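# Clamp locking pliers on a rod and lift it

## Task

Turn the end screw of the locking pliers so the jaws suit the rod lying in the slot, then clamp and lock the pliers tightly onto the rod with the rod sitting in the jaw notches. Raise the rod to at least a generous hand's width above the floor of the slot. At the end, one hand holds the pliers steady by the handles, with the pliers and rod touching nothing else. The other hand is empty and its arm is kept well away from both.

## Robot and tools

Robot: two arms, left_arm and right_arm. Each has six revolute joints and a parallel two-finger gripper. The names are labels only; left_arm is the one on the +y side of the scene, which need not be the left side of any picture. The bases may be tilted and may stand on mounting plates tied to a metal frame behind the arms. Plates and frame are fixed obstacles. For "too close" warnings, a plate and its side's half of the frame count as part of that arm.

Scene frame (used only for reading results): origin on the table top midway between the arms, +z up, +x out across the table, +y toward left_arm. Positions are in metres and orientations are quaternions in w,x,y,z order. The gripper's fingers point along its own +z axis and close along its own y axis. The reported point sits between the finger pads, roughly 1 cm short of the tips. The printed hand position can be inaccurate, more so at long reach.

execute_actions takes "actions", a list holding one item or none, plus an optional "pictures" boolean (images come by default). Three forms:
- Empty list: moves nothing and just reports the current state.
- Motion: {"rows": [...], "steps": n}, with n from 1 to 15 (default 15). Each step lasts 1/30 s. Row k is used on step k, and the final row is reused if there are fewer rows than steps.
- Wait: {"steps": n} with no rows, n up to 300. It sends nothing new and returns once n steps have passed since the previous result. Time spent thinking and writing counts toward those steps.
A refused call sends nothing to the robot.

Each row is a single list of 14 numbers covering both arms, even when one arm should stay still. The first seven are for left_arm and the last seven for right_arm. Within each seven: waist, shoulder, elbow, wrist pitch, wrist yaw, wrist roll, then gripper opening. The six joint values are absolute target angles in radians, on the same scale as the Joint positions line. They are not offsets. To keep an arm still, repeat its current angles. Stated ranges: waist -2.618 to 3.054, shoulder 0.000 to 3.142, elbow 0.000 to 3.142, wrist pitch -1.571 to 1.571, wrist yaw -1.571 to 1.571, wrist roll -2.094 to 2.094.

A call is refused when a target goes more than 0.036 rad beyond a range end and is also farther out than that joint's last reported angle. The true limit may differ from the stated one by up to 0.036 rad either way. Targets past the true limit are clipped to it, and the result then says "joint sent to its limit". That line may refer to an earlier action that is still running. If the line is absent, the joint may still be at its end.

The opening is an absolute value from -1 (closed) to +1 (fully open, pad gap 0.094 m). Away from the two ends, the fingers go to where grip_measured would read the value you send. To hold an object, command less than the current grip_measured: about 0.03 less gives a firm grip, a smaller difference a lighter one. Each gripper's reading can be off by up to about 1 mm, by a fixed amount for that gripper. The pad force tops out around 50-62 N, lower on some grippers. Parts thinner than about 2 mm are squeezed less, and the first contact can spike harder.

Motion limits: joint speed is capped. The target actually sent each step stays within a set lead of the measured angle: waist 0.202, shoulder 0.258, elbow 0.238, wrist pitch 0.573, wrist yaw and wrist roll 0.522 rad. If the targets would move the hand more than 70 mm from where it is, all of that arm's joint targets are scaled back toward the measured angles. Friction can leave a joint up to about 0.031 rad short of its target. A change smaller than that may not move the joint at all.

Between calls, the arms keep heading for the last row sent. They stop once every arm has nearly stopped moving, whether slowly or because it is blocked, or once a step is HELD. After that, only a new action moves them on. Fingers that are still moving keep moving.

Result lines:
- State line: each gripper's position and quaternion.
- grip_measured: the measured opening, on the command scale.
- Joint positions and Joint velocities: one block per arm, six joints then the pad gap in m or m/s.
- Joint torques: the drives' total output, excluding the gripper. It is nonzero even in free air, and each arm has its own offset, scale and noise, so treat it as a rough contact hint only.
- "joint command not followed": a clearance check changed or blocked some joint targets. The rest of the row was still carried out.
- HELD: marks steps on which all or part of your row was not sent.
- MOTOR HOT: a motor has reached 75 °C or more, which happens when an arm holds a load. At 90 °C that arm halts for 10 s, and that level is then not applied again for 5 minutes. At 100 °C the arm's motors and gripper go slack until they cool, so it drops whatever it holds. Both kinds of halt appear as OVER-TEMPERATURE FAULT lines.

zoom_image gives an enlarged view of part of a camera's latest image. It takes "camera" (one of cam_head_left, cam_head_right, cam_high, cam_low, cam_left_wrist, cam_right_wrist) and "region" [x0, y0, x1, y1] in that image's pixels, origin at the top left, at most 504x504. The head, high and low cameras are 896x504; the wrist cameras are 616x616.

show_instructions takes no arguments and displays this scene's reference page, a locking pliers manual.

finished_scene with {"scene": n} closes scene n permanently and reports whether the goal was met. The goal must still hold at that moment. Replying without any tool call ends everything.

The simulation keeps running while you think, and a loose object may occasionally be nudged. Avoid these:
- dropping, slipping or slamming objects, or pushing very hard;
- letting the arms collide or press on each other;
- pushing anything off the table, which fails the task outright;
- overheating motors by holding loads for long.

Each tool is called after ">>>" in YAML: its name, and indented under it one key for each argument.

Reference images:

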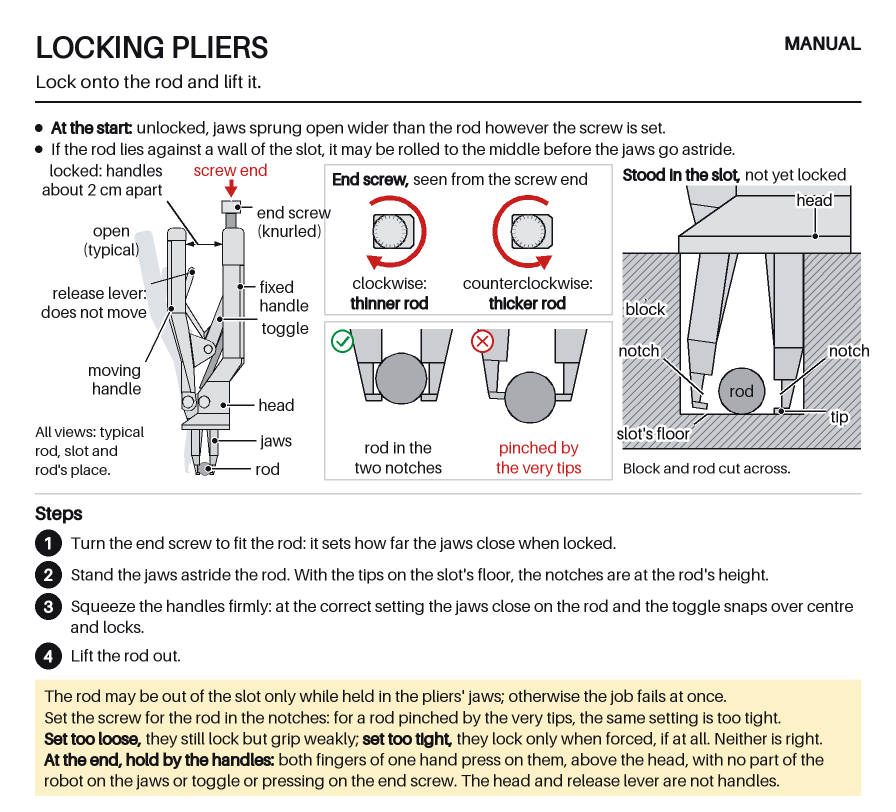

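## Session

>>> execute_actions:
  actions: []

Scene clock: 0.00 s of 8100.00 s.
left_arm: end_effector_position=(+0.3392, +0.5731, +0.3439) grip_measured=+1.000 end_effector_quat_wxyz=(-0.151, +0.654, -0.741, +0.015) | right_arm: end_effector_position=(+0.1662, -0.3934, +0.1055) grip_measured=+1.000 end_effector_quat_wxyz=(+0.029, +0.886, +0.464, +0.001)
Joint positions: left_arm=[ 0.582  1.458  1.428 -0.855 -0.278 -0.808  0.094] | right_arm=[-0.424  1.765  0.324  0.24   0.36   1.849  0.094]
Joint velocities: left_arm=[-0.007  0.002 -0.007 -0.037  0.066  0.022  0.   ] | right_arm=[-0.002 -0.007 -0.002 -0.007  0.066 -0.066  0.   ]
Joint torques (N m, as the arm reports them, + toward a larger angle): no reading
Motor temperatures (°C, as the motors report them): left_arm=[25 23 23 25 24 26] | right_arm=[23 25 27 25 24 27]

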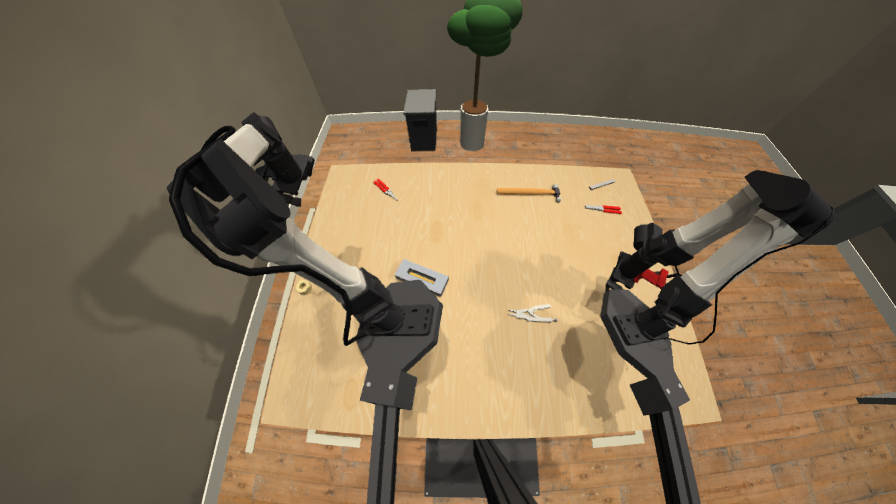

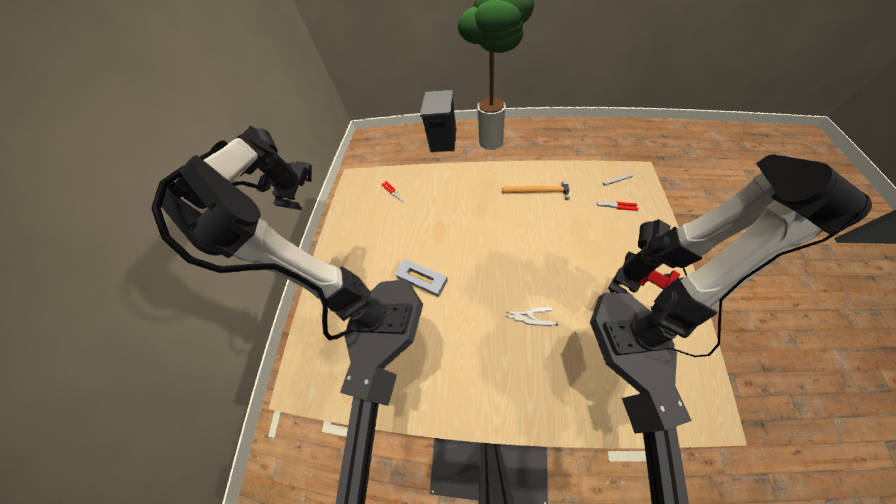

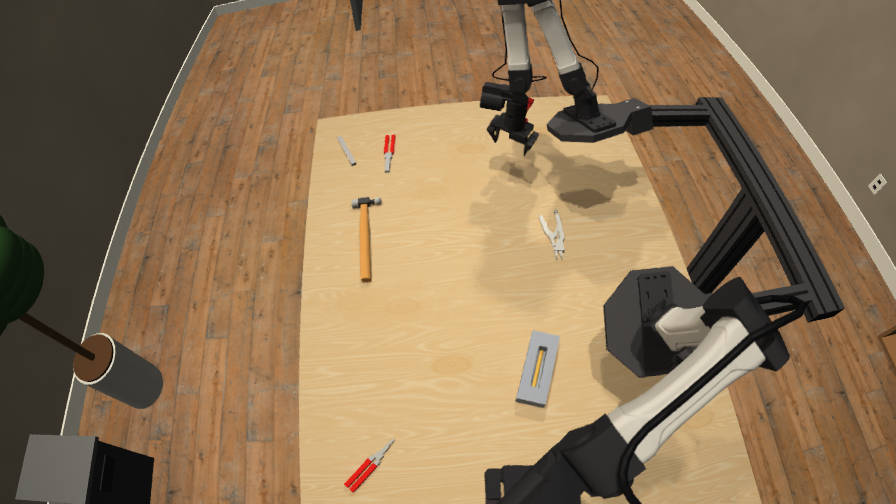

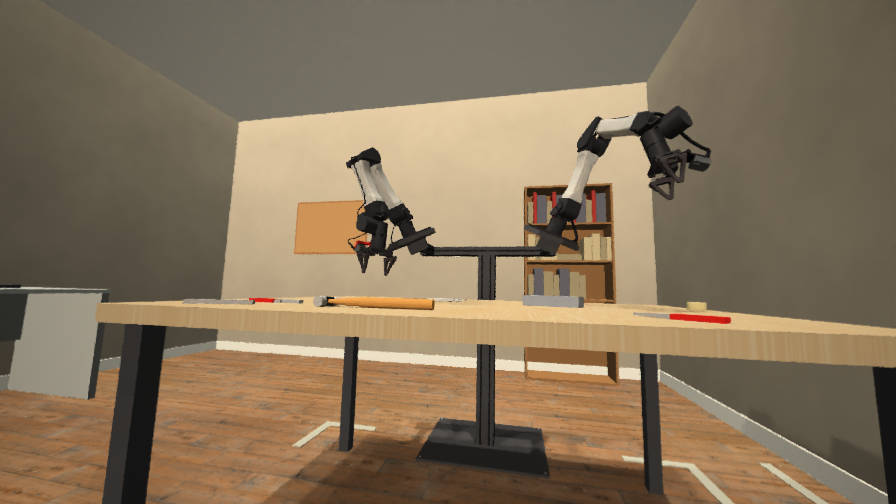

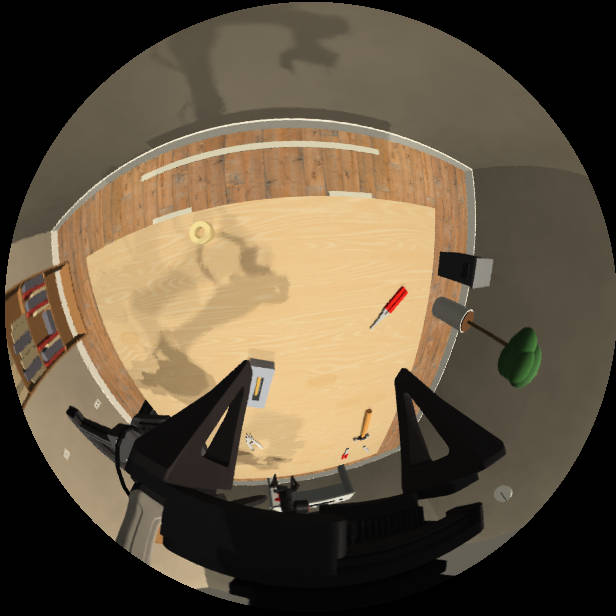

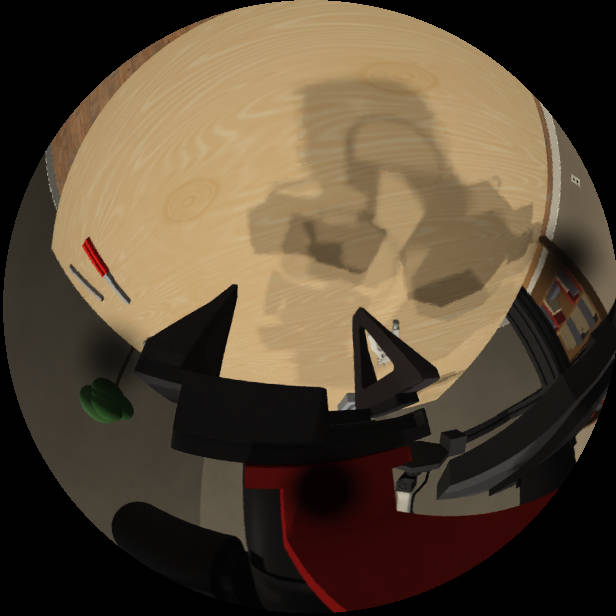

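>>> zoom_image:
  camera: "cam_high"
  region: [480, 190, 640, 420]

>>> zoom_image:
  camera: "cam_head_left"
  region: [380, 240, 580, 350]

>>> execute_actions:
  actions:
    - {"rows":[[0,1.5,1.5,0,0,0,1,0,1.5,1.0,0,0,0,1]],"steps":15}
  pictures: false

>>> execute_actions:
  actions:
    - {"steps":90}

Region (480, 190, 640, 420) of cam_high's 896x504 image, scaled by 2.191, with more detail than that image has; it fills the left 351 columns of this view, and the rest is white.

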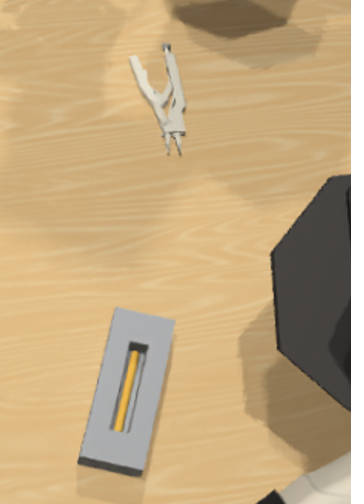

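Region (380, 240, 580, 350) of cam_head_left's 896x504 image, scaled by 2.520, with more detail than that image has; it fills the top 277 rows of this view, and the rest is white.

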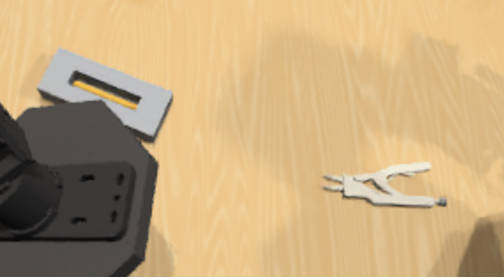

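Scene clock: 16.60 s of 8100.00 s.
left_arm: end_effector_position=(+0.5358, +0.4258, +0.5391) grip_measured=+1.000 end_effector_quat_wxyz=(+0.541, -0.214, +0.793, -0.179) | right_arm: end_effector_position=(+0.4437, -0.3099, +0.3401) grip_measured=+1.000 end_effector_quat_wxyz=(+0.255, +0.468, +0.772, +0.347)
Joint positions: left_arm=[ 0.074  1.478  1.479 -0.174 -0.063 -0.166  0.094] | right_arm=[-0.015  1.527  0.915  0.053  0.062  0.986  0.094]
Joint velocities: left_arm=[-1.248  0.105  0.1    1.165  0.418  1.062  0.   ] | right_arm=[ 0.237 -0.173  1.375 -0.11  -0.344 -2.952  0.   ]
Joint torques (N m, as the arm reports them, + toward a larger angle): left_arm=[-2.96 -8.82  9.82  2.05  0.25  0.18] | right_arm=[ 2.9  -9.06  7.51  1.35 -0.2  -0.03]
Motor temperatures (°C, as the motors report them): left_arm=[25 26 25 25 24 26] | right_arm=[23 26 27 25 24 27]
Steps of this call (steps 1 to 483: nothing new was sent; steps 484 to 498: all 15 steps of this action). Readings (joint positions):
484: left_arm=[0.575 1.458 1.428 -0.834 -0.268 -0.775] | right_arm=[-0.413 1.752 0.335 0.211 0.343 1.815]
485: left_arm=[0.555 1.461 1.431 -0.789 -0.249 -0.729] | right_arm=[-0.383 1.723 0.353 0.174 0.313 1.768]
487: left_arm=[0.496 1.467 1.441 -0.689 -0.210 -0.636] | right_arm=[-0.315 1.657 0.412 0.135 0.259 1.672]
491: left_arm=[0.365 1.471 1.456 -0.479 -0.147 -0.445] | right_arm=[-0.171 1.572 0.570 0.101 0.176 1.469]
498: the state above

Scene clock: 19.60 s of 8100.00 s.
left_arm: end_effector_position=(+0.5485, +0.3959, +0.5981) grip_measured=+1.000 end_effector_quat_wxyz=(+0.630, -0.120, +0.746, -0.178) | right_arm: end_effector_position=(+0.4646, -0.3146, +0.3936) grip_measured=+1.000 end_effector_quat_wxyz=(+0.436, +0.046, +0.873, +0.214)
Joint positions: left_arm=[-0.012  1.483  1.489 -0.005 -0.007 -0.005  0.094] | right_arm=[-0.002  1.483  1.007  0.022  0.007  0.007  0.094]
Joint velocities: left_arm=[ 0.007 -0.007 -0.017 -0.081 -0.095 -0.007  0.   ] | right_arm=[-0.002 -0.012 -0.017 -0.037 -0.066 -0.037  0.   ]
Joint torques (N m, as the arm reports them, + toward a larger angle): left_arm=[-2.46 -8.41  9.38  2.14  0.35  0.18] | right_arm=[ 2.9  -6.52  7.55  1.72 -0.31  0.  ]
Motor temperatures (°C, as the motors report them): left_arm=[25 26 25 26 24 26] | right_arm=[23 27 27 25 24 27]
Steps of this call (steps 1 to 45: the robot went on to your last target; steps 46 to 90: nothing new was sent). Readings (joint positions):
1: left_arm=[0.035 1.481 1.483 -0.137 -0.048 -0.133] | right_arm=[-0.008 1.519 0.956 0.053 0.050 0.887]
2: left_arm=[0.007 1.482 1.486 -0.108 -0.033 -0.107] | right_arm=[-0.004 1.509 0.984 0.055 0.039 0.788]
4: left_arm=[-0.013 1.483 1.487 -0.067 -0.015 -0.069] | right_arm=[-0.002 1.488 1.006 0.057 0.026 0.590]
8: left_arm=[-0.012 1.483 1.489 -0.026 -0.010 -0.031] | right_arm=[-0.002 1.483 1.007 0.042 0.015 0.255]
90: the state above
All arms were judged still, so your last target was given up. Only a new action makes them travel on or press farther. Fingers that are still opening or closing keep moving.

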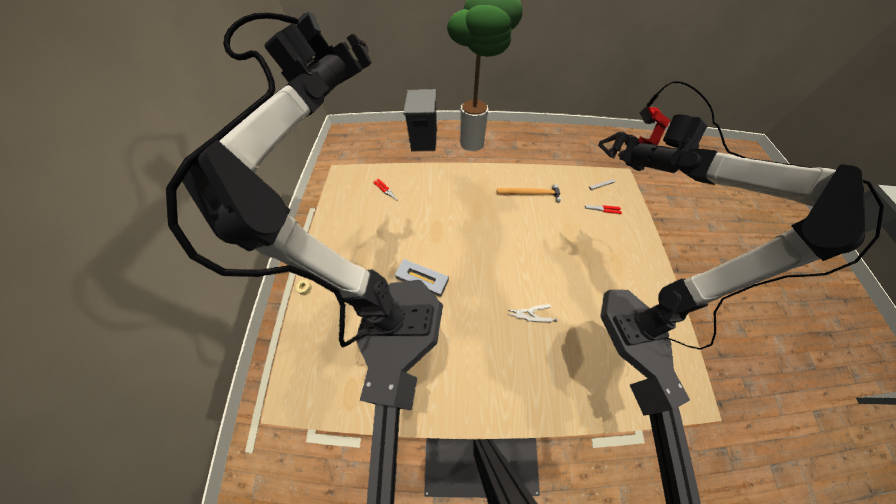

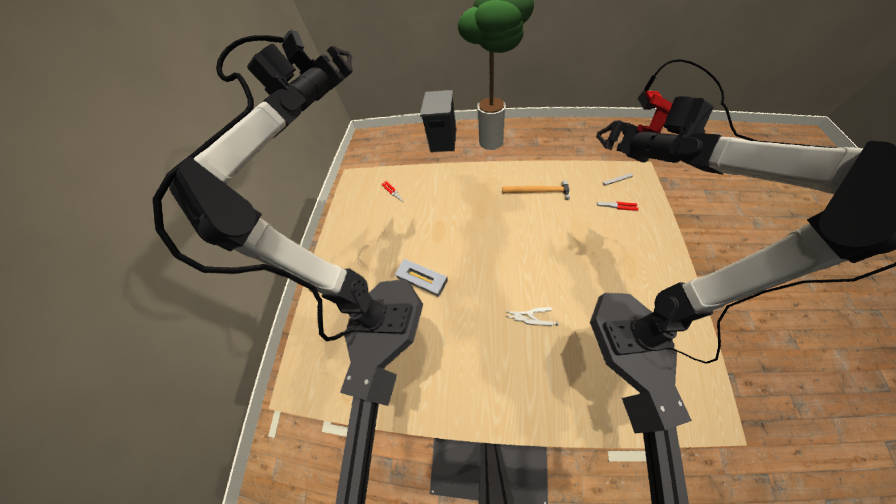

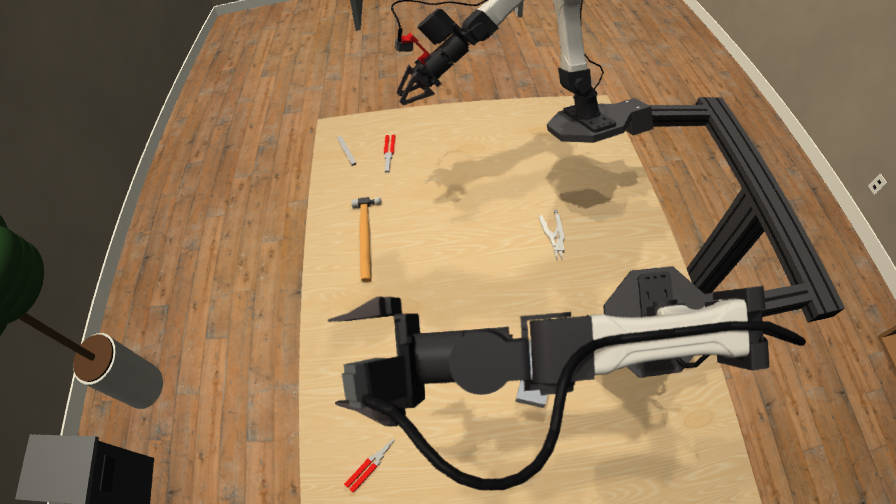

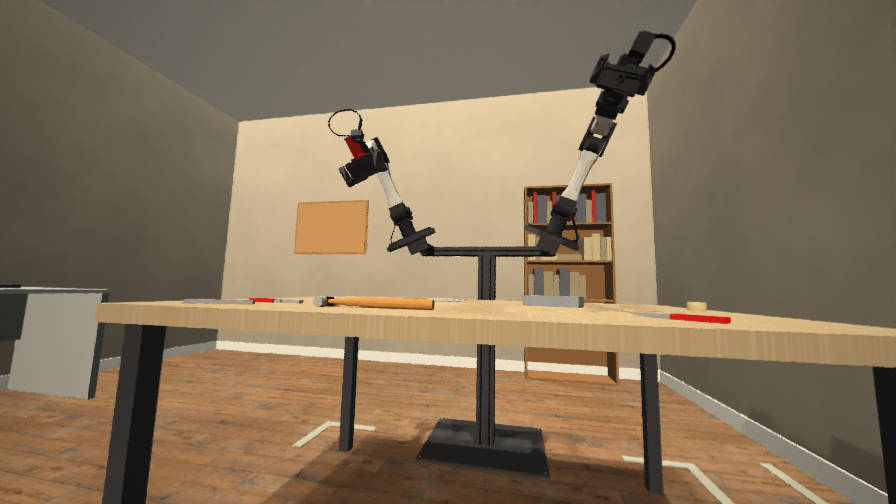

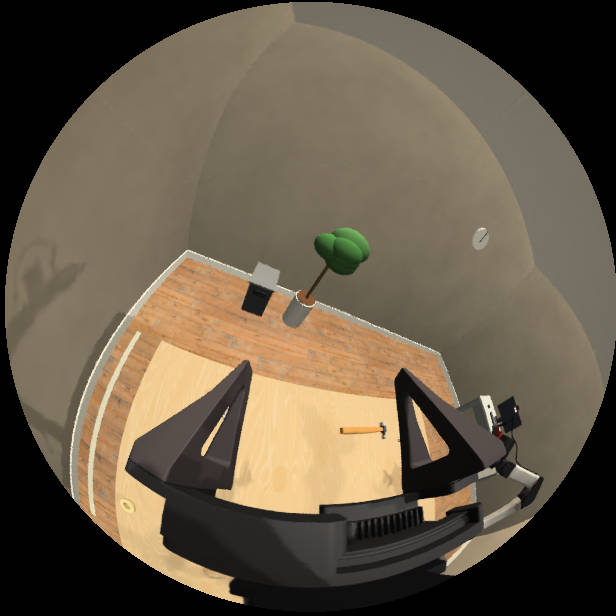

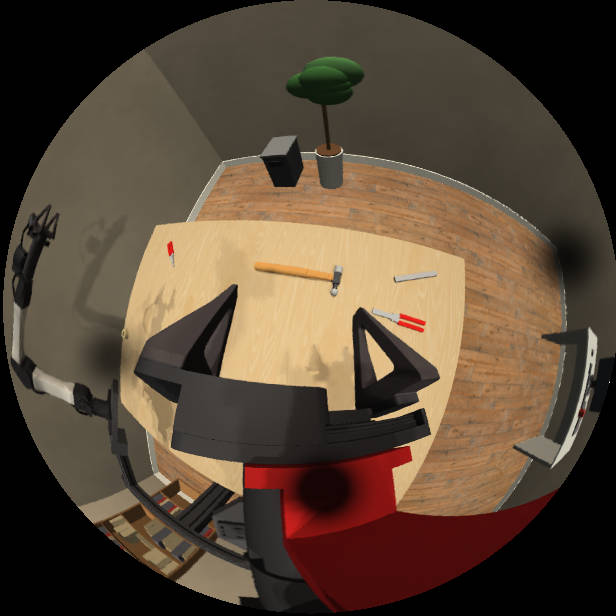

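>>> execute_actions:
  actions:
    - {"rows":[[0,1.5,1.5,-1.2,0,0,1,0,1.5,1.6,0,0,0,1]],"steps":15}
  pictures: false

>>> execute_actions:
  actions:
    - {"steps":30}
  pictures: false

>>> execute_actions:
  actions:
    - {"rows":[[0,1.0,1.5,-1.2,0,0,1,0,1.5,1.6,0,0.8,0,1]],"steps":15}
  pictures: false

>>> execute_actions:
  actions:
    - {"steps":30}
  pictures: false

>>> execute_actions:
  actions:
    - {"rows":[[0.6,1.0,1.5,-1.2,0,0.5,1,-0.5,1.5,1.6,0,0,0,1]],"steps":15}
  pictures: false

>>> execute_actions:
  actions:
    - {"steps":30}
  pictures: false

Scene clock: 47.93 s of 8100.00 s.
left_arm: end_effector_position=(+0.3979, +0.3277, +0.4290) grip_measured=+1.000 end_effector_quat_wxyz=(+0.190, -0.018, +0.959, -0.210) | right_arm: end_effector_position=(+0.5373, -0.4246, +0.6558) grip_measured=+1.000 end_effector_quat_wxyz=(+0.676, +0.108, +0.703, +0.193)
Joint positions: left_arm=[-0.012  1.483  1.5   -1.029 -0.007 -0.005  0.094] | right_arm=[-0.002  1.479  1.602  0.028  0.007  0.007  0.094]
Joint velocities: left_arm=[ 0.002  0.022 -0.007 -1.165  0.066  0.022  0.   ] | right_arm=[-0.007 -0.188  0.1    0.125 -0.007  0.007  0.   ]
Joint torques (N m, as the arm reports them, + toward a larger angle): left_arm=[-2.2  -7.62  7.46  1.21  0.33  0.18] | right_arm=[ 2.83 -5.7   8.    1.65 -0.36 -0.05]
Motor temperatures (°C, as the motors report them): left_arm=[25 27 28 30 24 26] | right_arm=[24 29 30 28 24 27]
Steps of this call (steps 1 to 835: nothing new was sent; steps 836 to 850: all 15 steps of this action). Readings (joint positions):
836: left_arm=[-0.012 1.483 1.494 -0.048 -0.007 -0.005] | right_arm=[-0.002 1.486 1.029 0.002 0.007 0.007]
837: left_arm=[-0.012 1.480 1.499 -0.117 -0.007 -0.005] | right_arm=[-0.002 1.499 1.071 -0.016 0.007 0.007]
839: left_arm=[-0.012 1.480 1.500 -0.255 -0.007 -0.005] | right_arm=[-0.002 1.511 1.169 -0.020 0.007 0.007]
843: left_arm=[-0.012 1.482 1.500 -0.555 -0.007 -0.005] | right_arm=[-0.002 1.511 1.375 -0.014 0.007 0.007]
850: the state above

Scene clock: 48.93 s of 8100.00 s.
left_arm: end_effector_position=(+0.3621, +0.3247, +0.4178) grip_measured=+1.000 end_effector_quat_wxyz=(+0.116, -0.001, +0.971, -0.210) | right_arm: end_effector_position=(+0.5384, -0.4232, +0.6531) grip_measured=+1.000 end_effector_quat_wxyz=(+0.673, +0.107, +0.706, +0.193)
Joint positions: left_arm=[-0.012  1.484  1.5   -1.182 -0.007 -0.005  0.094] | right_arm=[-0.002  1.483  1.604  0.021  0.007  0.007  0.094]
Joint velocities: left_arm=[-0.017 -0.002 -0.002 -0.051  0.022 -0.022  0.   ] | right_arm=[ 0.007  0.012  0.002 -0.007  0.022 -0.022  0.   ]
Joint torques (N m, as the arm reports them, + toward a larger angle): left_arm=[-2.13 -7.31  7.18  0.72  0.33  0.18] | right_arm=[ 2.66 -6.98  8.17  1.9  -0.32 -0.04]
Motor temperatures (°C, as the motors report them): left_arm=[25 27 28 30 24 26] | right_arm=[24 29 30 28 24 27]
Steps of this call (steps 1 to 30: the robot went on to your last target). Readings (joint positions):
1: left_arm=[-0.012 1.484 1.500 -1.063 -0.007 -0.005] | right_arm=[-0.002 1.474 1.604 0.031 0.007 0.007]
2: left_arm=[-0.012 1.484 1.500 -1.090 -0.007 -0.005] | right_arm=[-0.002 1.473 1.604 0.031 0.007 0.007]
4: left_arm=[-0.012 1.484 1.500 -1.127 -0.007 -0.005] | right_arm=[-0.002 1.476 1.604 0.028 0.007 0.007]
8: left_arm=[-0.012 1.484 1.500 -1.162 -0.007 -0.005] | right_arm=[-0.002 1.483 1.604 0.023 0.007 0.007]
30: the state above
All arms were judged still, so your last target was given up. Only a new action makes them travel on or press farther. Fingers that are still opening or closing keep moving.

Scene clock: 49.43 s of 8100.00 s.
left_arm: end_effector_position=(+0.3007, +0.3950, +0.5646) grip_measured=+1.000 end_effector_quat_wxyz=(+0.365, -0.058, +0.907, -0.204) | right_arm: end_effector_position=(+0.5059, -0.5325, +0.6068) grip_measured=+1.000 end_effector_quat_wxyz=(+0.589, +0.345, +0.727, -0.076)
Joint positions: left_arm=[-0.012  0.976  1.518 -1.18  -0.007 -0.005  0.094] | right_arm=[0.004 1.483 1.604 0.021 0.757 0.005 0.094]
Joint velocities: left_arm=[-0.012  0.222 -0.017 -0.037  0.022 -0.051  0.   ] | right_arm=[ 0.007 -0.007 -0.002 -0.007  0.271 -0.022  0.   ]
Joint torques (N m, as the arm reports them, + toward a larger angle): left_arm=[ 0.03 -1.92  5.03  1.52  0.34  0.18] | right_arm=[ 2.26 -6.68  8.02  1.68 -0.11 -0.02]
Motor temperatures (°C, as the motors report them): left_arm=[25 27 28 29 24 26] | right_arm=[24 29 30 28 24 27]
Steps of this call (steps 1 to 15: all 15 steps of this action). Readings (joint positions):
1: left_arm=[-0.012 1.465 1.495 -1.177 -0.007 -0.005] | right_arm=[0.002 1.483 1.604 0.021 0.074 0.006]
2: left_arm=[-0.012 1.429 1.486 -1.179 -0.007 -0.005] | right_arm=[0.004 1.483 1.604 0.021 0.171 0.005]
4: left_arm=[-0.012 1.317 1.484 -1.180 -0.007 -0.005] | right_arm=[0.004 1.483 1.604 0.021 0.367 0.005]
8: left_arm=[-0.012 1.053 1.493 -1.178 -0.007 -0.005] | right_arm=[0.004 1.483 1.604 0.021 0.622 0.005]
15: the state above

Scene clock: 50.43 s of 8100.00 s.
left_arm: end_effector_position=(+0.3039, +0.3930, +0.5607) grip_measured=+1.000 end_effector_quat_wxyz=(+0.358, -0.056, +0.909, -0.205) | right_arm: end_effector_position=(+0.5024, -0.5368, +0.6051) grip_measured=+1.000 end_effector_quat_wxyz=(+0.584, +0.355, +0.725, -0.089)
Joint positions: left_arm=[-0.012  0.992  1.518 -1.18  -0.007 -0.005  0.094] | right_arm=[0.004 1.483 1.604 0.021 0.791 0.005 0.094]
Joint velocities: left_arm=[-0.012  0.007 -0.002 -0.007  0.007 -0.007  0.   ] | right_arm=[-0.012  0.007 -0.012 -0.007 -0.066  0.007  0.   ]
Joint torques (N m, as the arm reports them, + toward a larger angle): left_arm=[-0.05 -2.31  5.09  1.5   0.34  0.18] | right_arm=[ 2.29 -6.55  7.86  1.7  -0.13 -0.04]
Motor temperatures (°C, as the motors report them): left_arm=[25 27 28 29 24 26] | right_arm=[24 29 30 28 24 27]
Steps of this call (steps 1 to 30: the robot went on to your last target). Readings (joint positions):
1: left_arm=[-0.012 0.983 1.518 -1.180 -0.007 -0.005] | right_arm=[0.004 1.483 1.604 0.021 0.764 0.005]
2: left_arm=[-0.012 0.988 1.518 -1.180 -0.007 -0.005] | right_arm=[0.004 1.483 1.604 0.021 0.769 0.005]
4: left_arm=[-0.012 0.992 1.518 -1.180 -0.007 -0.005] | right_arm=[0.004 1.483 1.604 0.021 0.777 0.005]
8: left_arm=[-0.012 0.992 1.518 -1.180 -0.007 -0.005] | right_arm=[0.004 1.483 1.604 0.021 0.785 0.005]
30: the state above
All arms were judged still, so your last target was given up. Only a new action makes them travel on or press farther. Fingers that are still opening or closing keep moving.

Scene clock: 50.93 s of 8100.00 s.
left_arm: end_effector_position=(+0.2678, +0.5271, +0.5083) grip_measured=+1.000 end_effector_quat_wxyz=(+0.295, -0.076, +0.952, +0.023) | right_arm: end_effector_position=(+0.5075, -0.6465, +0.5567) grip_measured=+1.000 end_effector_quat_wxyz=(+0.621, +0.256, +0.740, -0.024)
Joint positions: left_arm=[ 0.588  0.992  1.518 -1.18  -0.003  0.475  0.094] | right_arm=[-0.505  1.496  1.604  0.013  0.047  0.003  0.094]
Joint velocities: left_arm=[-0.002 -0.017 -0.012 -0.066  0.007  0.154  0.   ] | right_arm=[ 0.022 -0.002 -0.002  0.037 -0.33   0.007  0.   ]
Joint torques (N m, as the arm reports them, + toward a larger angle): left_arm=[ 0.19 -5.36  5.97  1.28  0.24  0.16] | right_arm=[  2.29 -10.26   8.85   2.1   -0.21   0.02]
Motor temperatures (°C, as the motors report them): left_arm=[25 27 28 29 24 26] | right_arm=[24 30 30 28 24 27]
Steps of this call (steps 1 to 15: all 15 steps of this action). Readings (joint positions):
1: left_arm=[0.021 0.992 1.518 -1.180 0.006 0.069] | right_arm=[-0.021 1.483 1.604 0.019 0.712 0.004]
2: left_arm=[0.091 0.992 1.518 -1.180 0.007 0.156] | right_arm=[-0.073 1.483 1.604 0.020 0.601 0.004]
4: left_arm=[0.236 0.992 1.518 -1.180 0.006 0.279] | right_arm=[-0.212 1.488 1.604 0.018 0.403 0.004]
8: left_arm=[0.516 0.992 1.518 -1.180 0.002 0.406] | right_arm=[-0.470 1.496 1.604 0.015 0.175 0.003]
15: the state above

Scene clock: 51.93 s of 8100.00 s.
left_arm: end_effector_position=(+0.2678, +0.5271, +0.5083) grip_measured=+1.000 end_effector_quat_wxyz=(+0.295, -0.067, +0.953, +0.026) | right_arm: end_effector_position=(+0.5102, -0.6404, +0.5587) grip_measured=+1.000 end_effector_quat_wxyz=(+0.626, +0.244, +0.741, -0.009)
Joint positions: left_arm=[ 0.588  0.992  1.518 -1.18  -0.003  0.494  0.094] | right_arm=[-0.505  1.496  1.604  0.013  0.007  0.003  0.094]
Joint velocities: left_arm=[ 0.027 -0.002 -0.022 -0.037 -0.007  0.037  0.   ] | right_arm=[ 0.002  0.007  0.022  0.037 -0.007 -0.022  0.   ]
Joint torques (N m, as the arm reports them, + toward a larger angle): left_arm=[ 0.19 -5.34  5.95  1.28  0.24  0.17] | right_arm=[  2.39 -10.52   8.67   2.06  -0.28  -0.03]
Motor temperatures (°C, as the motors report them): left_arm=[25 27 28 29 24 26] | right_arm=[24 30 30 28 24 27]
Steps of this call (steps 1 to 30: the robot went on to your last target). Readings (joint positions):
1: left_arm=[0.588 0.992 1.518 -1.180 -0.003 0.479] | right_arm=[-0.505 1.496 1.604 0.013 0.038 0.003]
2: left_arm=[0.588 0.992 1.518 -1.180 -0.003 0.482] | right_arm=[-0.505 1.496 1.604 0.013 0.032 0.003]
4: left_arm=[0.588 0.992 1.518 -1.180 -0.003 0.486] | right_arm=[-0.505 1.496 1.604 0.013 0.023 0.003]
8: left_arm=[0.588 0.992 1.518 -1.180 -0.003 0.491] | right_arm=[-0.505 1.496 1.604 0.013 0.014 0.003]
30: the state above
All arms were judged still, so your last target was given up. Only a new action makes them travel on or press farther. Fingers that are still opening or closing keep moving.

>>> execute_actions:
  actions:
    - {"rows":[[-0.469,1.637,0.746,-0.746,-0.451,0,1,1.128,2.09,0.902,-0.721,0.315,0,1]],"steps":15}
  pictures: false

>>> execute_actions:
  actions:
    - {"steps":60}

Scene clock: 112.43 s of 8100.00 s.
left_arm: end_effector_position=(+0.3218, +0.3724, +0.2757) grip_measured=+1.000 end_effector_quat_wxyz=(+0.047, -0.002, +0.999, -0.025) | right_arm: end_effector_position=(+0.5284, -0.5052, +0.4048) grip_measured=+1.000 end_effector_quat_wxyz=(+0.427, +0.193, +0.882, +0.057)
Joint positions: left_arm=[ 0.125  1.516  1.061 -0.809 -0.343  0.119  0.094] | right_arm=[-0.302  1.649  1.501 -0.245  0.143  0.003  0.094]
Joint velocities: left_arm=[-1.067  0.96  -1.248  0.491 -0.388 -0.33   0.   ] | right_arm=[ 0.452  0.427 -0.295 -0.52   0.183 -0.007  0.   ]
Joint torques (N m, as the arm reports them, + toward a larger angle): left_arm=[-4.13 -9.3   4.5   0.17  0.04  0.07] | right_arm=[ 3.34 -9.48  6.3   1.68 -0.09  0.1 ]
Motor temperatures (°C, as the motors report them): left_arm=[25 26 28 28 24 26] | right_arm=[24 40 35 33 24 27]
Steps of this call (steps 1 to 1800: nothing new was sent; steps 1801 to 1815: all 15 steps of this action). Readings (joint positions):
1801: left_arm=[0.572 0.998 1.505 -1.156 -0.035 0.460] | right_arm=[-0.500 1.498 1.603 0.005 0.018 0.003]
1802: left_arm=[0.540 1.010 1.485 -1.113 -0.075 0.417] | right_arm=[-0.490 1.500 1.603 -0.009 0.031 0.003]
1804: left_arm=[0.476 1.067 1.432 -1.035 -0.143 0.343] | right_arm=[-0.464 1.511 1.594 -0.039 0.053 0.003]
1808: left_arm=[0.351 1.227 1.305 -0.923 -0.242 0.234] | right_arm=[-0.406 1.552 1.566 -0.111 0.090 0.003]
1815: the state above

Scene clock: 114.43 s of 8100.00 s.
left_arm: end_effector_position=(+0.2158, +0.2189, +0.2489) grip_measured=+1.000 end_effector_quat_wxyz=(-0.007, +0.287, +0.958, -0.000) | right_arm: end_effector_position=(+0.0713, -0.0899, +0.2526) grip_measured=+1.000 end_effector_quat_wxyz=(+0.013, -0.621, +0.784, +0.012)
Joint positions: left_arm=[-0.475  1.645  0.749 -0.756 -0.443  0.006  0.094] | right_arm=[ 1.136  2.087  0.923 -0.704  0.306  0.002  0.094]
Joint velocities: left_arm=[ 0.002  0.002  0.007 -0.007 -0.037  0.037  0.   ] | right_arm=[ 0.002 -0.007 -0.002  0.007  0.022  0.037  0.   ]
Joint torques (N m, as the arm reports them, + toward a larger angle): left_arm=[-2.59 -7.34  5.52  0.48 -0.07  0.05] | right_arm=[ 1.91 -6.89  4.7   0.43 -0.02  0.04]
Motor temperatures (°C, as the motors report them): left_arm=[25 26 28 28 24 26] | right_arm=[24 40 35 32 24 27]
Steps of this call (steps 1 to 60: the robot went on to your last target). Readings (joint positions):
1: left_arm=[0.085 1.547 1.015 -0.795 -0.355 0.106] | right_arm=[-0.286 1.665 1.491 -0.263 0.150 0.003]
2: left_arm=[0.040 1.573 0.965 -0.783 -0.366 0.093] | right_arm=[-0.270 1.681 1.479 -0.280 0.156 0.003]
4: left_arm=[-0.068 1.610 0.858 -0.766 -0.389 0.067] | right_arm=[-0.237 1.714 1.456 -0.313 0.168 0.003]
8: left_arm=[-0.356 1.645 0.749 -0.770 -0.414 0.032] | right_arm=[-0.166 1.786 1.405 -0.372 0.191 0.003]
60: the state above
All arms were judged still, so your last target was given up. Only a new action makes them travel on or press farther. Fingers that are still opening or closing keep moving.

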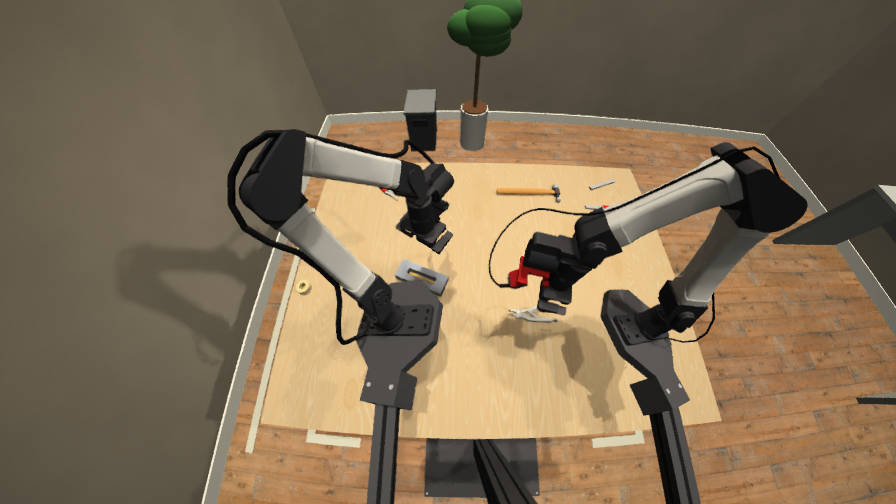

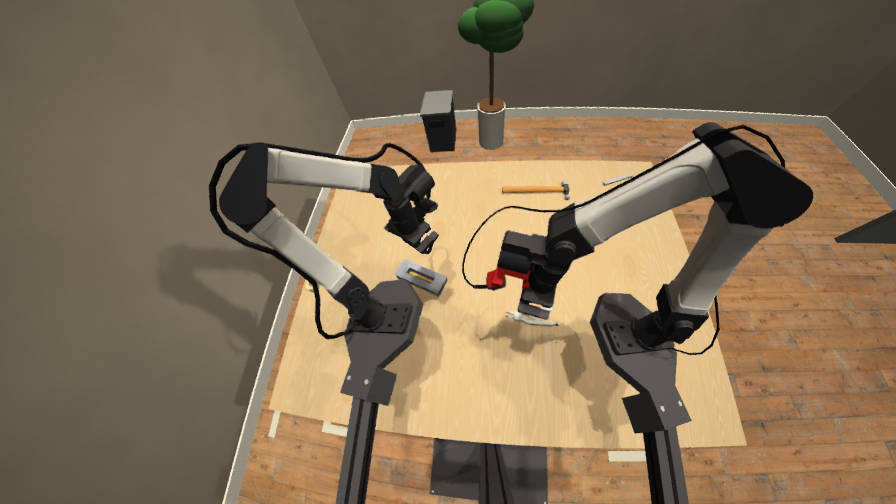

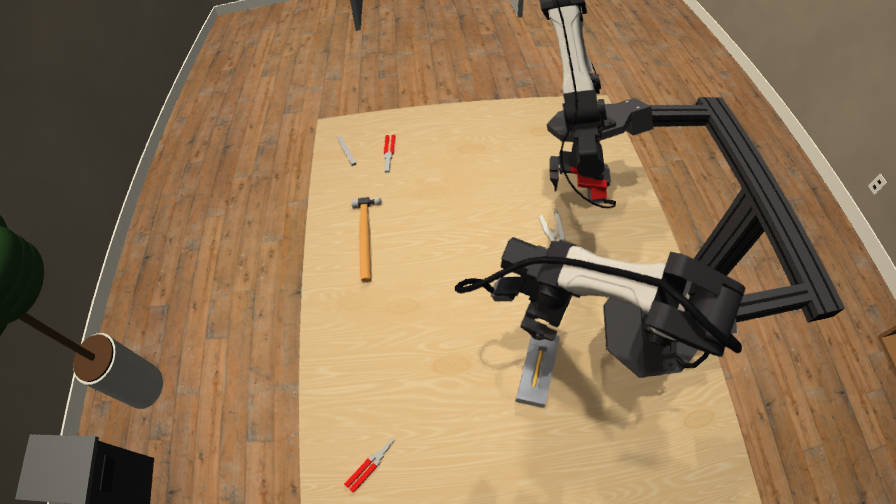

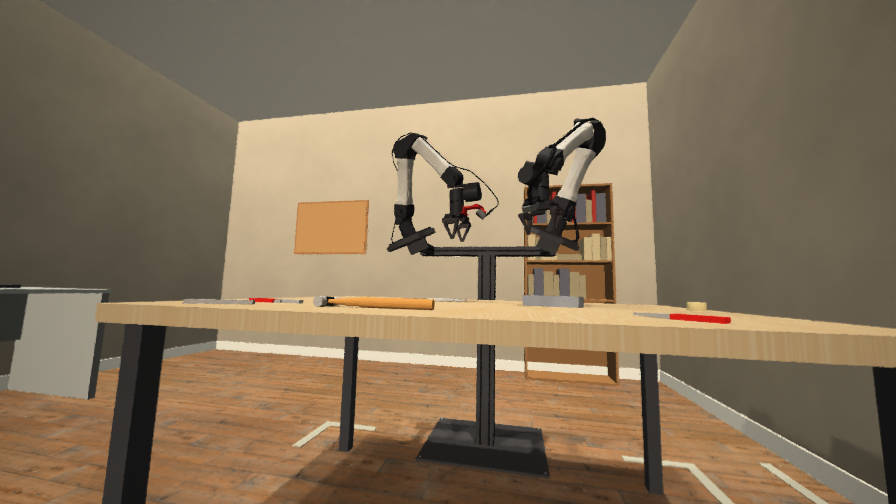

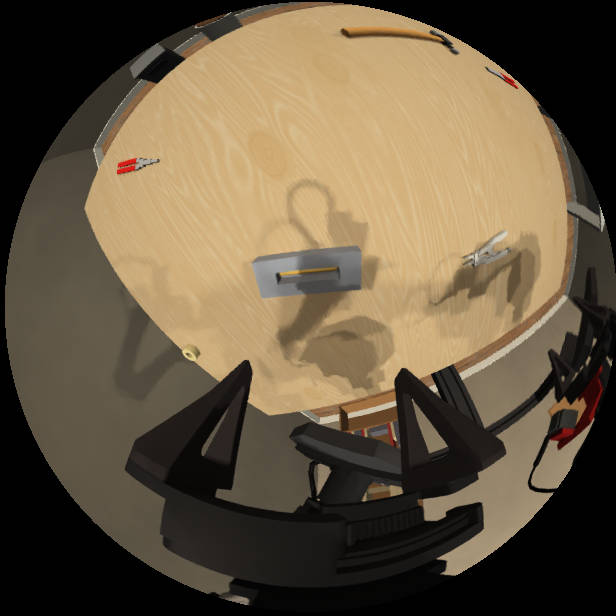

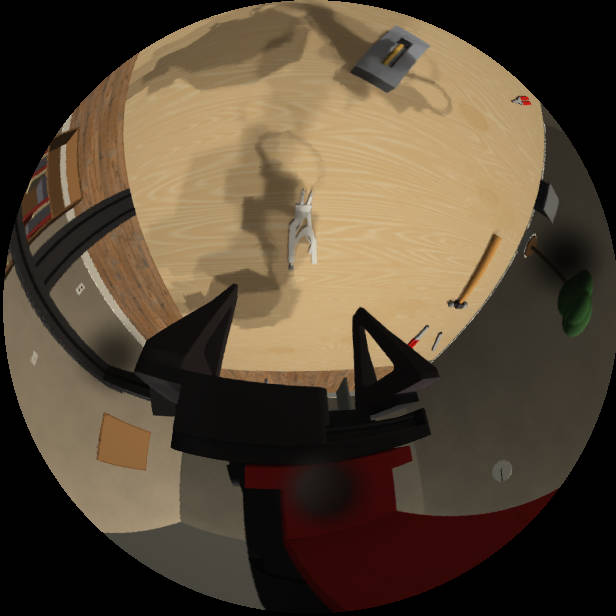

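>>> execute_actions:
  actions:
    - {"rows":[[-0.116,1.96,0.602,-0.107,-0.444,0.3,1,0.925,2.582,0.84,-0.098,0.376,-0.2,1]],"steps":15}
  pictures: false

>>> execute_actions:
  actions:
    - {"steps":30}

Scene clock: 135.93 s of 8100.00 s.
left_arm: end_effector_position=(+0.2248, +0.2537, +0.1280) grip_measured=+1.000 end_effector_quat_wxyz=(-0.021, +0.231, +0.973, +0.001) | right_arm: end_effector_position=(+0.0640, -0.1097, +0.0935) grip_measured=+1.000 end_effector_quat_wxyz=(-0.036, -0.625, +0.780, -0.014)
Joint positions: left_arm=[-0.11   1.967  0.606 -0.148 -0.444  0.281  0.094] | right_arm=[ 0.924  2.598  0.84  -0.158  0.363 -0.183  0.094]
Joint velocities: left_arm=[ 0.017  0.007  0.007  0.315 -0.022  0.081  0.   ] | right_arm=[ 0.012 -0.1   -0.012  0.315  0.022 -0.066  0.   ]
Joint torques (N m, as the arm reports them, + toward a larger angle): left_arm=[-3.83 -9.19  2.28  0.37  0.03  0.15] | right_arm=[ 3.11 -9.6   2.68  0.42 -0.1  -0.01]
Motor temperatures (°C, as the motors report them): left_arm=[26 26 27 27 24 26] | right_arm=[24 38 33 29 24 27]
Steps of this call (steps 1 to 630: nothing new was sent; steps 631 to 645: all 15 steps of this action). Readings (joint positions):
631: left_arm=[-0.459 1.661 0.736 -0.708 -0.441 0.037] | right_arm=[1.124 2.100 0.918 -0.667 0.308 -0.018]
632: left_arm=[-0.420 1.705 0.718 -0.616 -0.441 0.075] | right_arm=[1.094 2.134 0.915 -0.594 0.312 -0.042]
634: left_arm=[-0.314 1.834 0.681 -0.446 -0.439 0.143] | right_arm=[1.015 2.243 0.915 -0.448 0.327 -0.082]
638: left_arm=[-0.118 1.967 0.614 -0.260 -0.443 0.231] | right_arm=[0.928 2.502 0.897 -0.235 0.356 -0.140]
645: the state above

Scene clock: 136.93 s of 8100.00 s.
left_arm: end_effector_position=(+0.2315, +0.2525, +0.1278) grip_measured=+1.000 end_effector_quat_wxyz=(-0.008, +0.231, +0.973, +0.002) | right_arm: end_effector_position=(+0.0708, -0.0981, +0.0950) grip_measured=+1.000 end_effector_quat_wxyz=(-0.012, -0.621, +0.783, -0.004)
Joint positions: left_arm=[-0.11   1.967  0.606 -0.118 -0.444  0.294  0.094] | right_arm=[ 0.924  2.589  0.84  -0.112  0.368 -0.193  0.094]
Joint velocities: left_arm=[ 0.002 -0.002  0.012 -0.095  0.066 -0.037  0.   ] | right_arm=[-0.007 -0.002  0.002  0.007 -0.007  0.066  0.   ]
Joint torques (N m, as the arm reports them, + toward a larger angle): left_arm=[-3.94 -9.25  2.33  0.49  0.03  0.16] | right_arm=[ 2.95 -9.35  2.76  0.57  0.01 -0.01]
Motor temperatures (°C, as the motors report them): left_arm=[26 26 27 27 24 26] | right_arm=[24 38 33 29 24 27]
Steps of this call (steps 1 to 30: the robot went on to your last target). Readings (joint positions):
1: left_arm=[-0.110 1.967 0.606 -0.141 -0.444 0.283] | right_arm=[0.924 2.595 0.840 -0.148 0.364 -0.185]
2: left_arm=[-0.110 1.967 0.606 -0.136 -0.444 0.286] | right_arm=[0.924 2.592 0.840 -0.140 0.365 -0.187]
4: left_arm=[-0.110 1.967 0.606 -0.129 -0.444 0.289] | right_arm=[0.924 2.589 0.840 -0.127 0.366 -0.189]
8: left_arm=[-0.110 1.967 0.606 -0.122 -0.444 0.292] | right_arm=[0.924 2.589 0.840 -0.117 0.367 -0.191]
30: the state above
All arms were judged still, so your last target was given up. Only a new action makes them travel on or press farther. Fingers that are still opening or closing keep moving.

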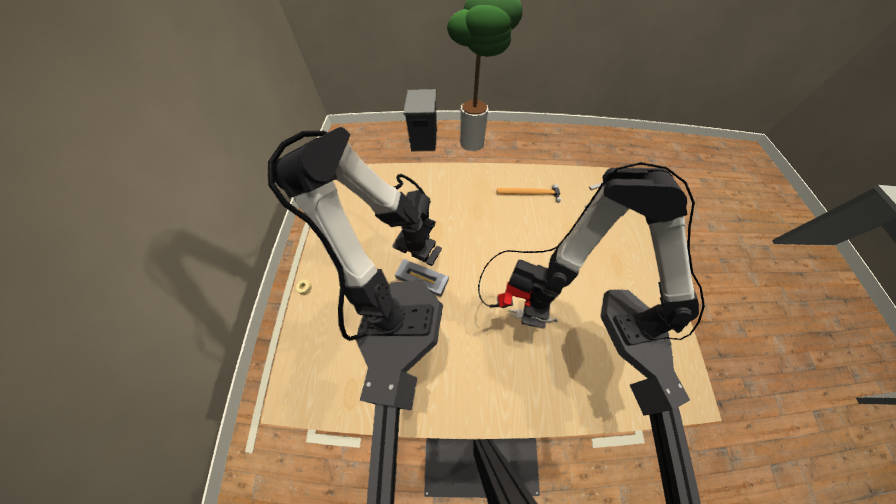

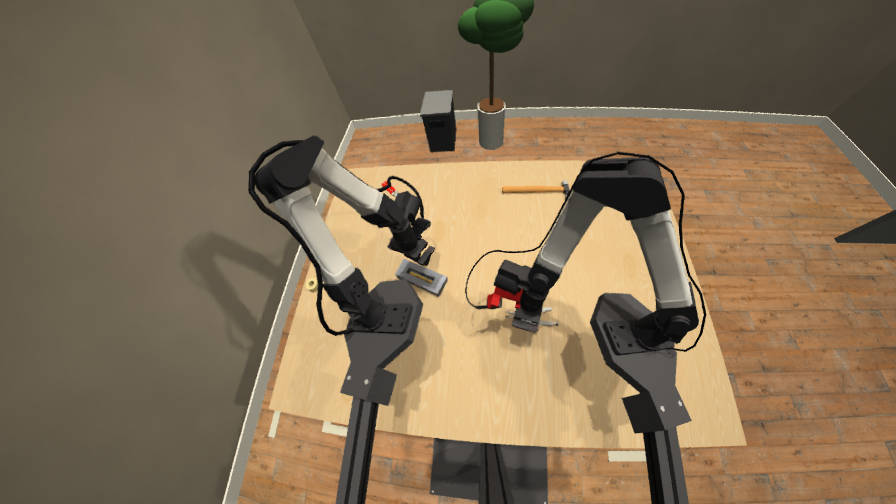

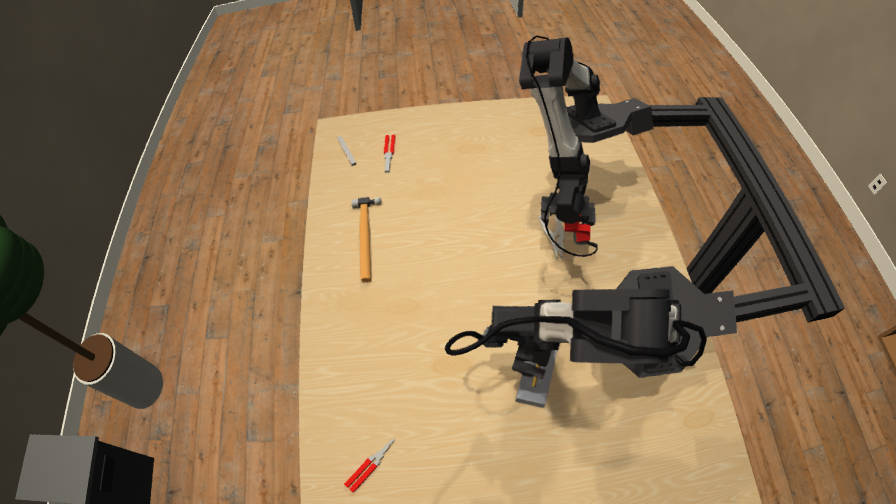

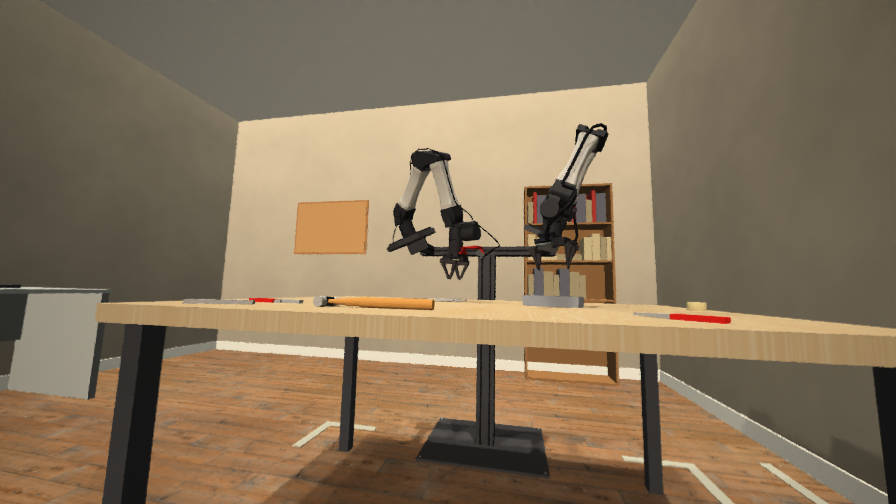

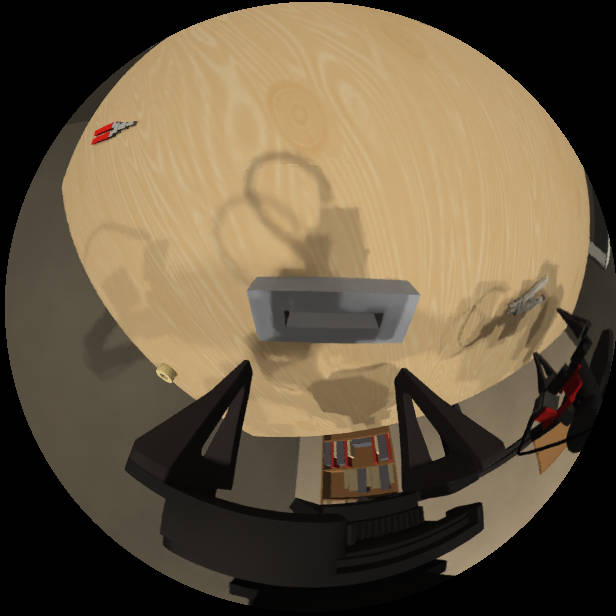

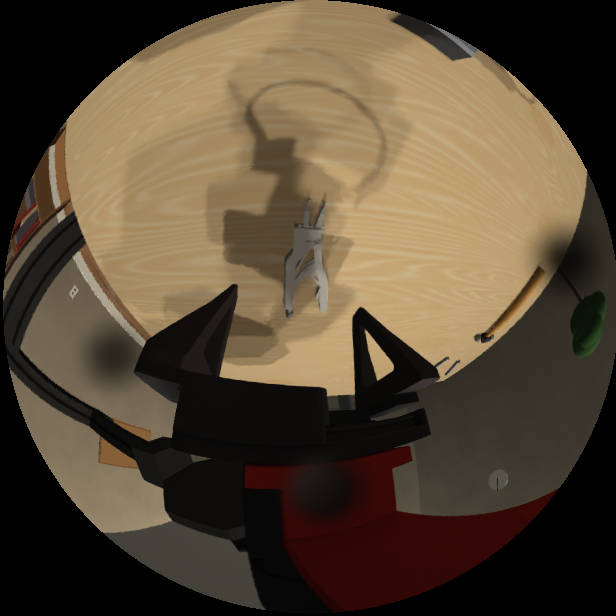

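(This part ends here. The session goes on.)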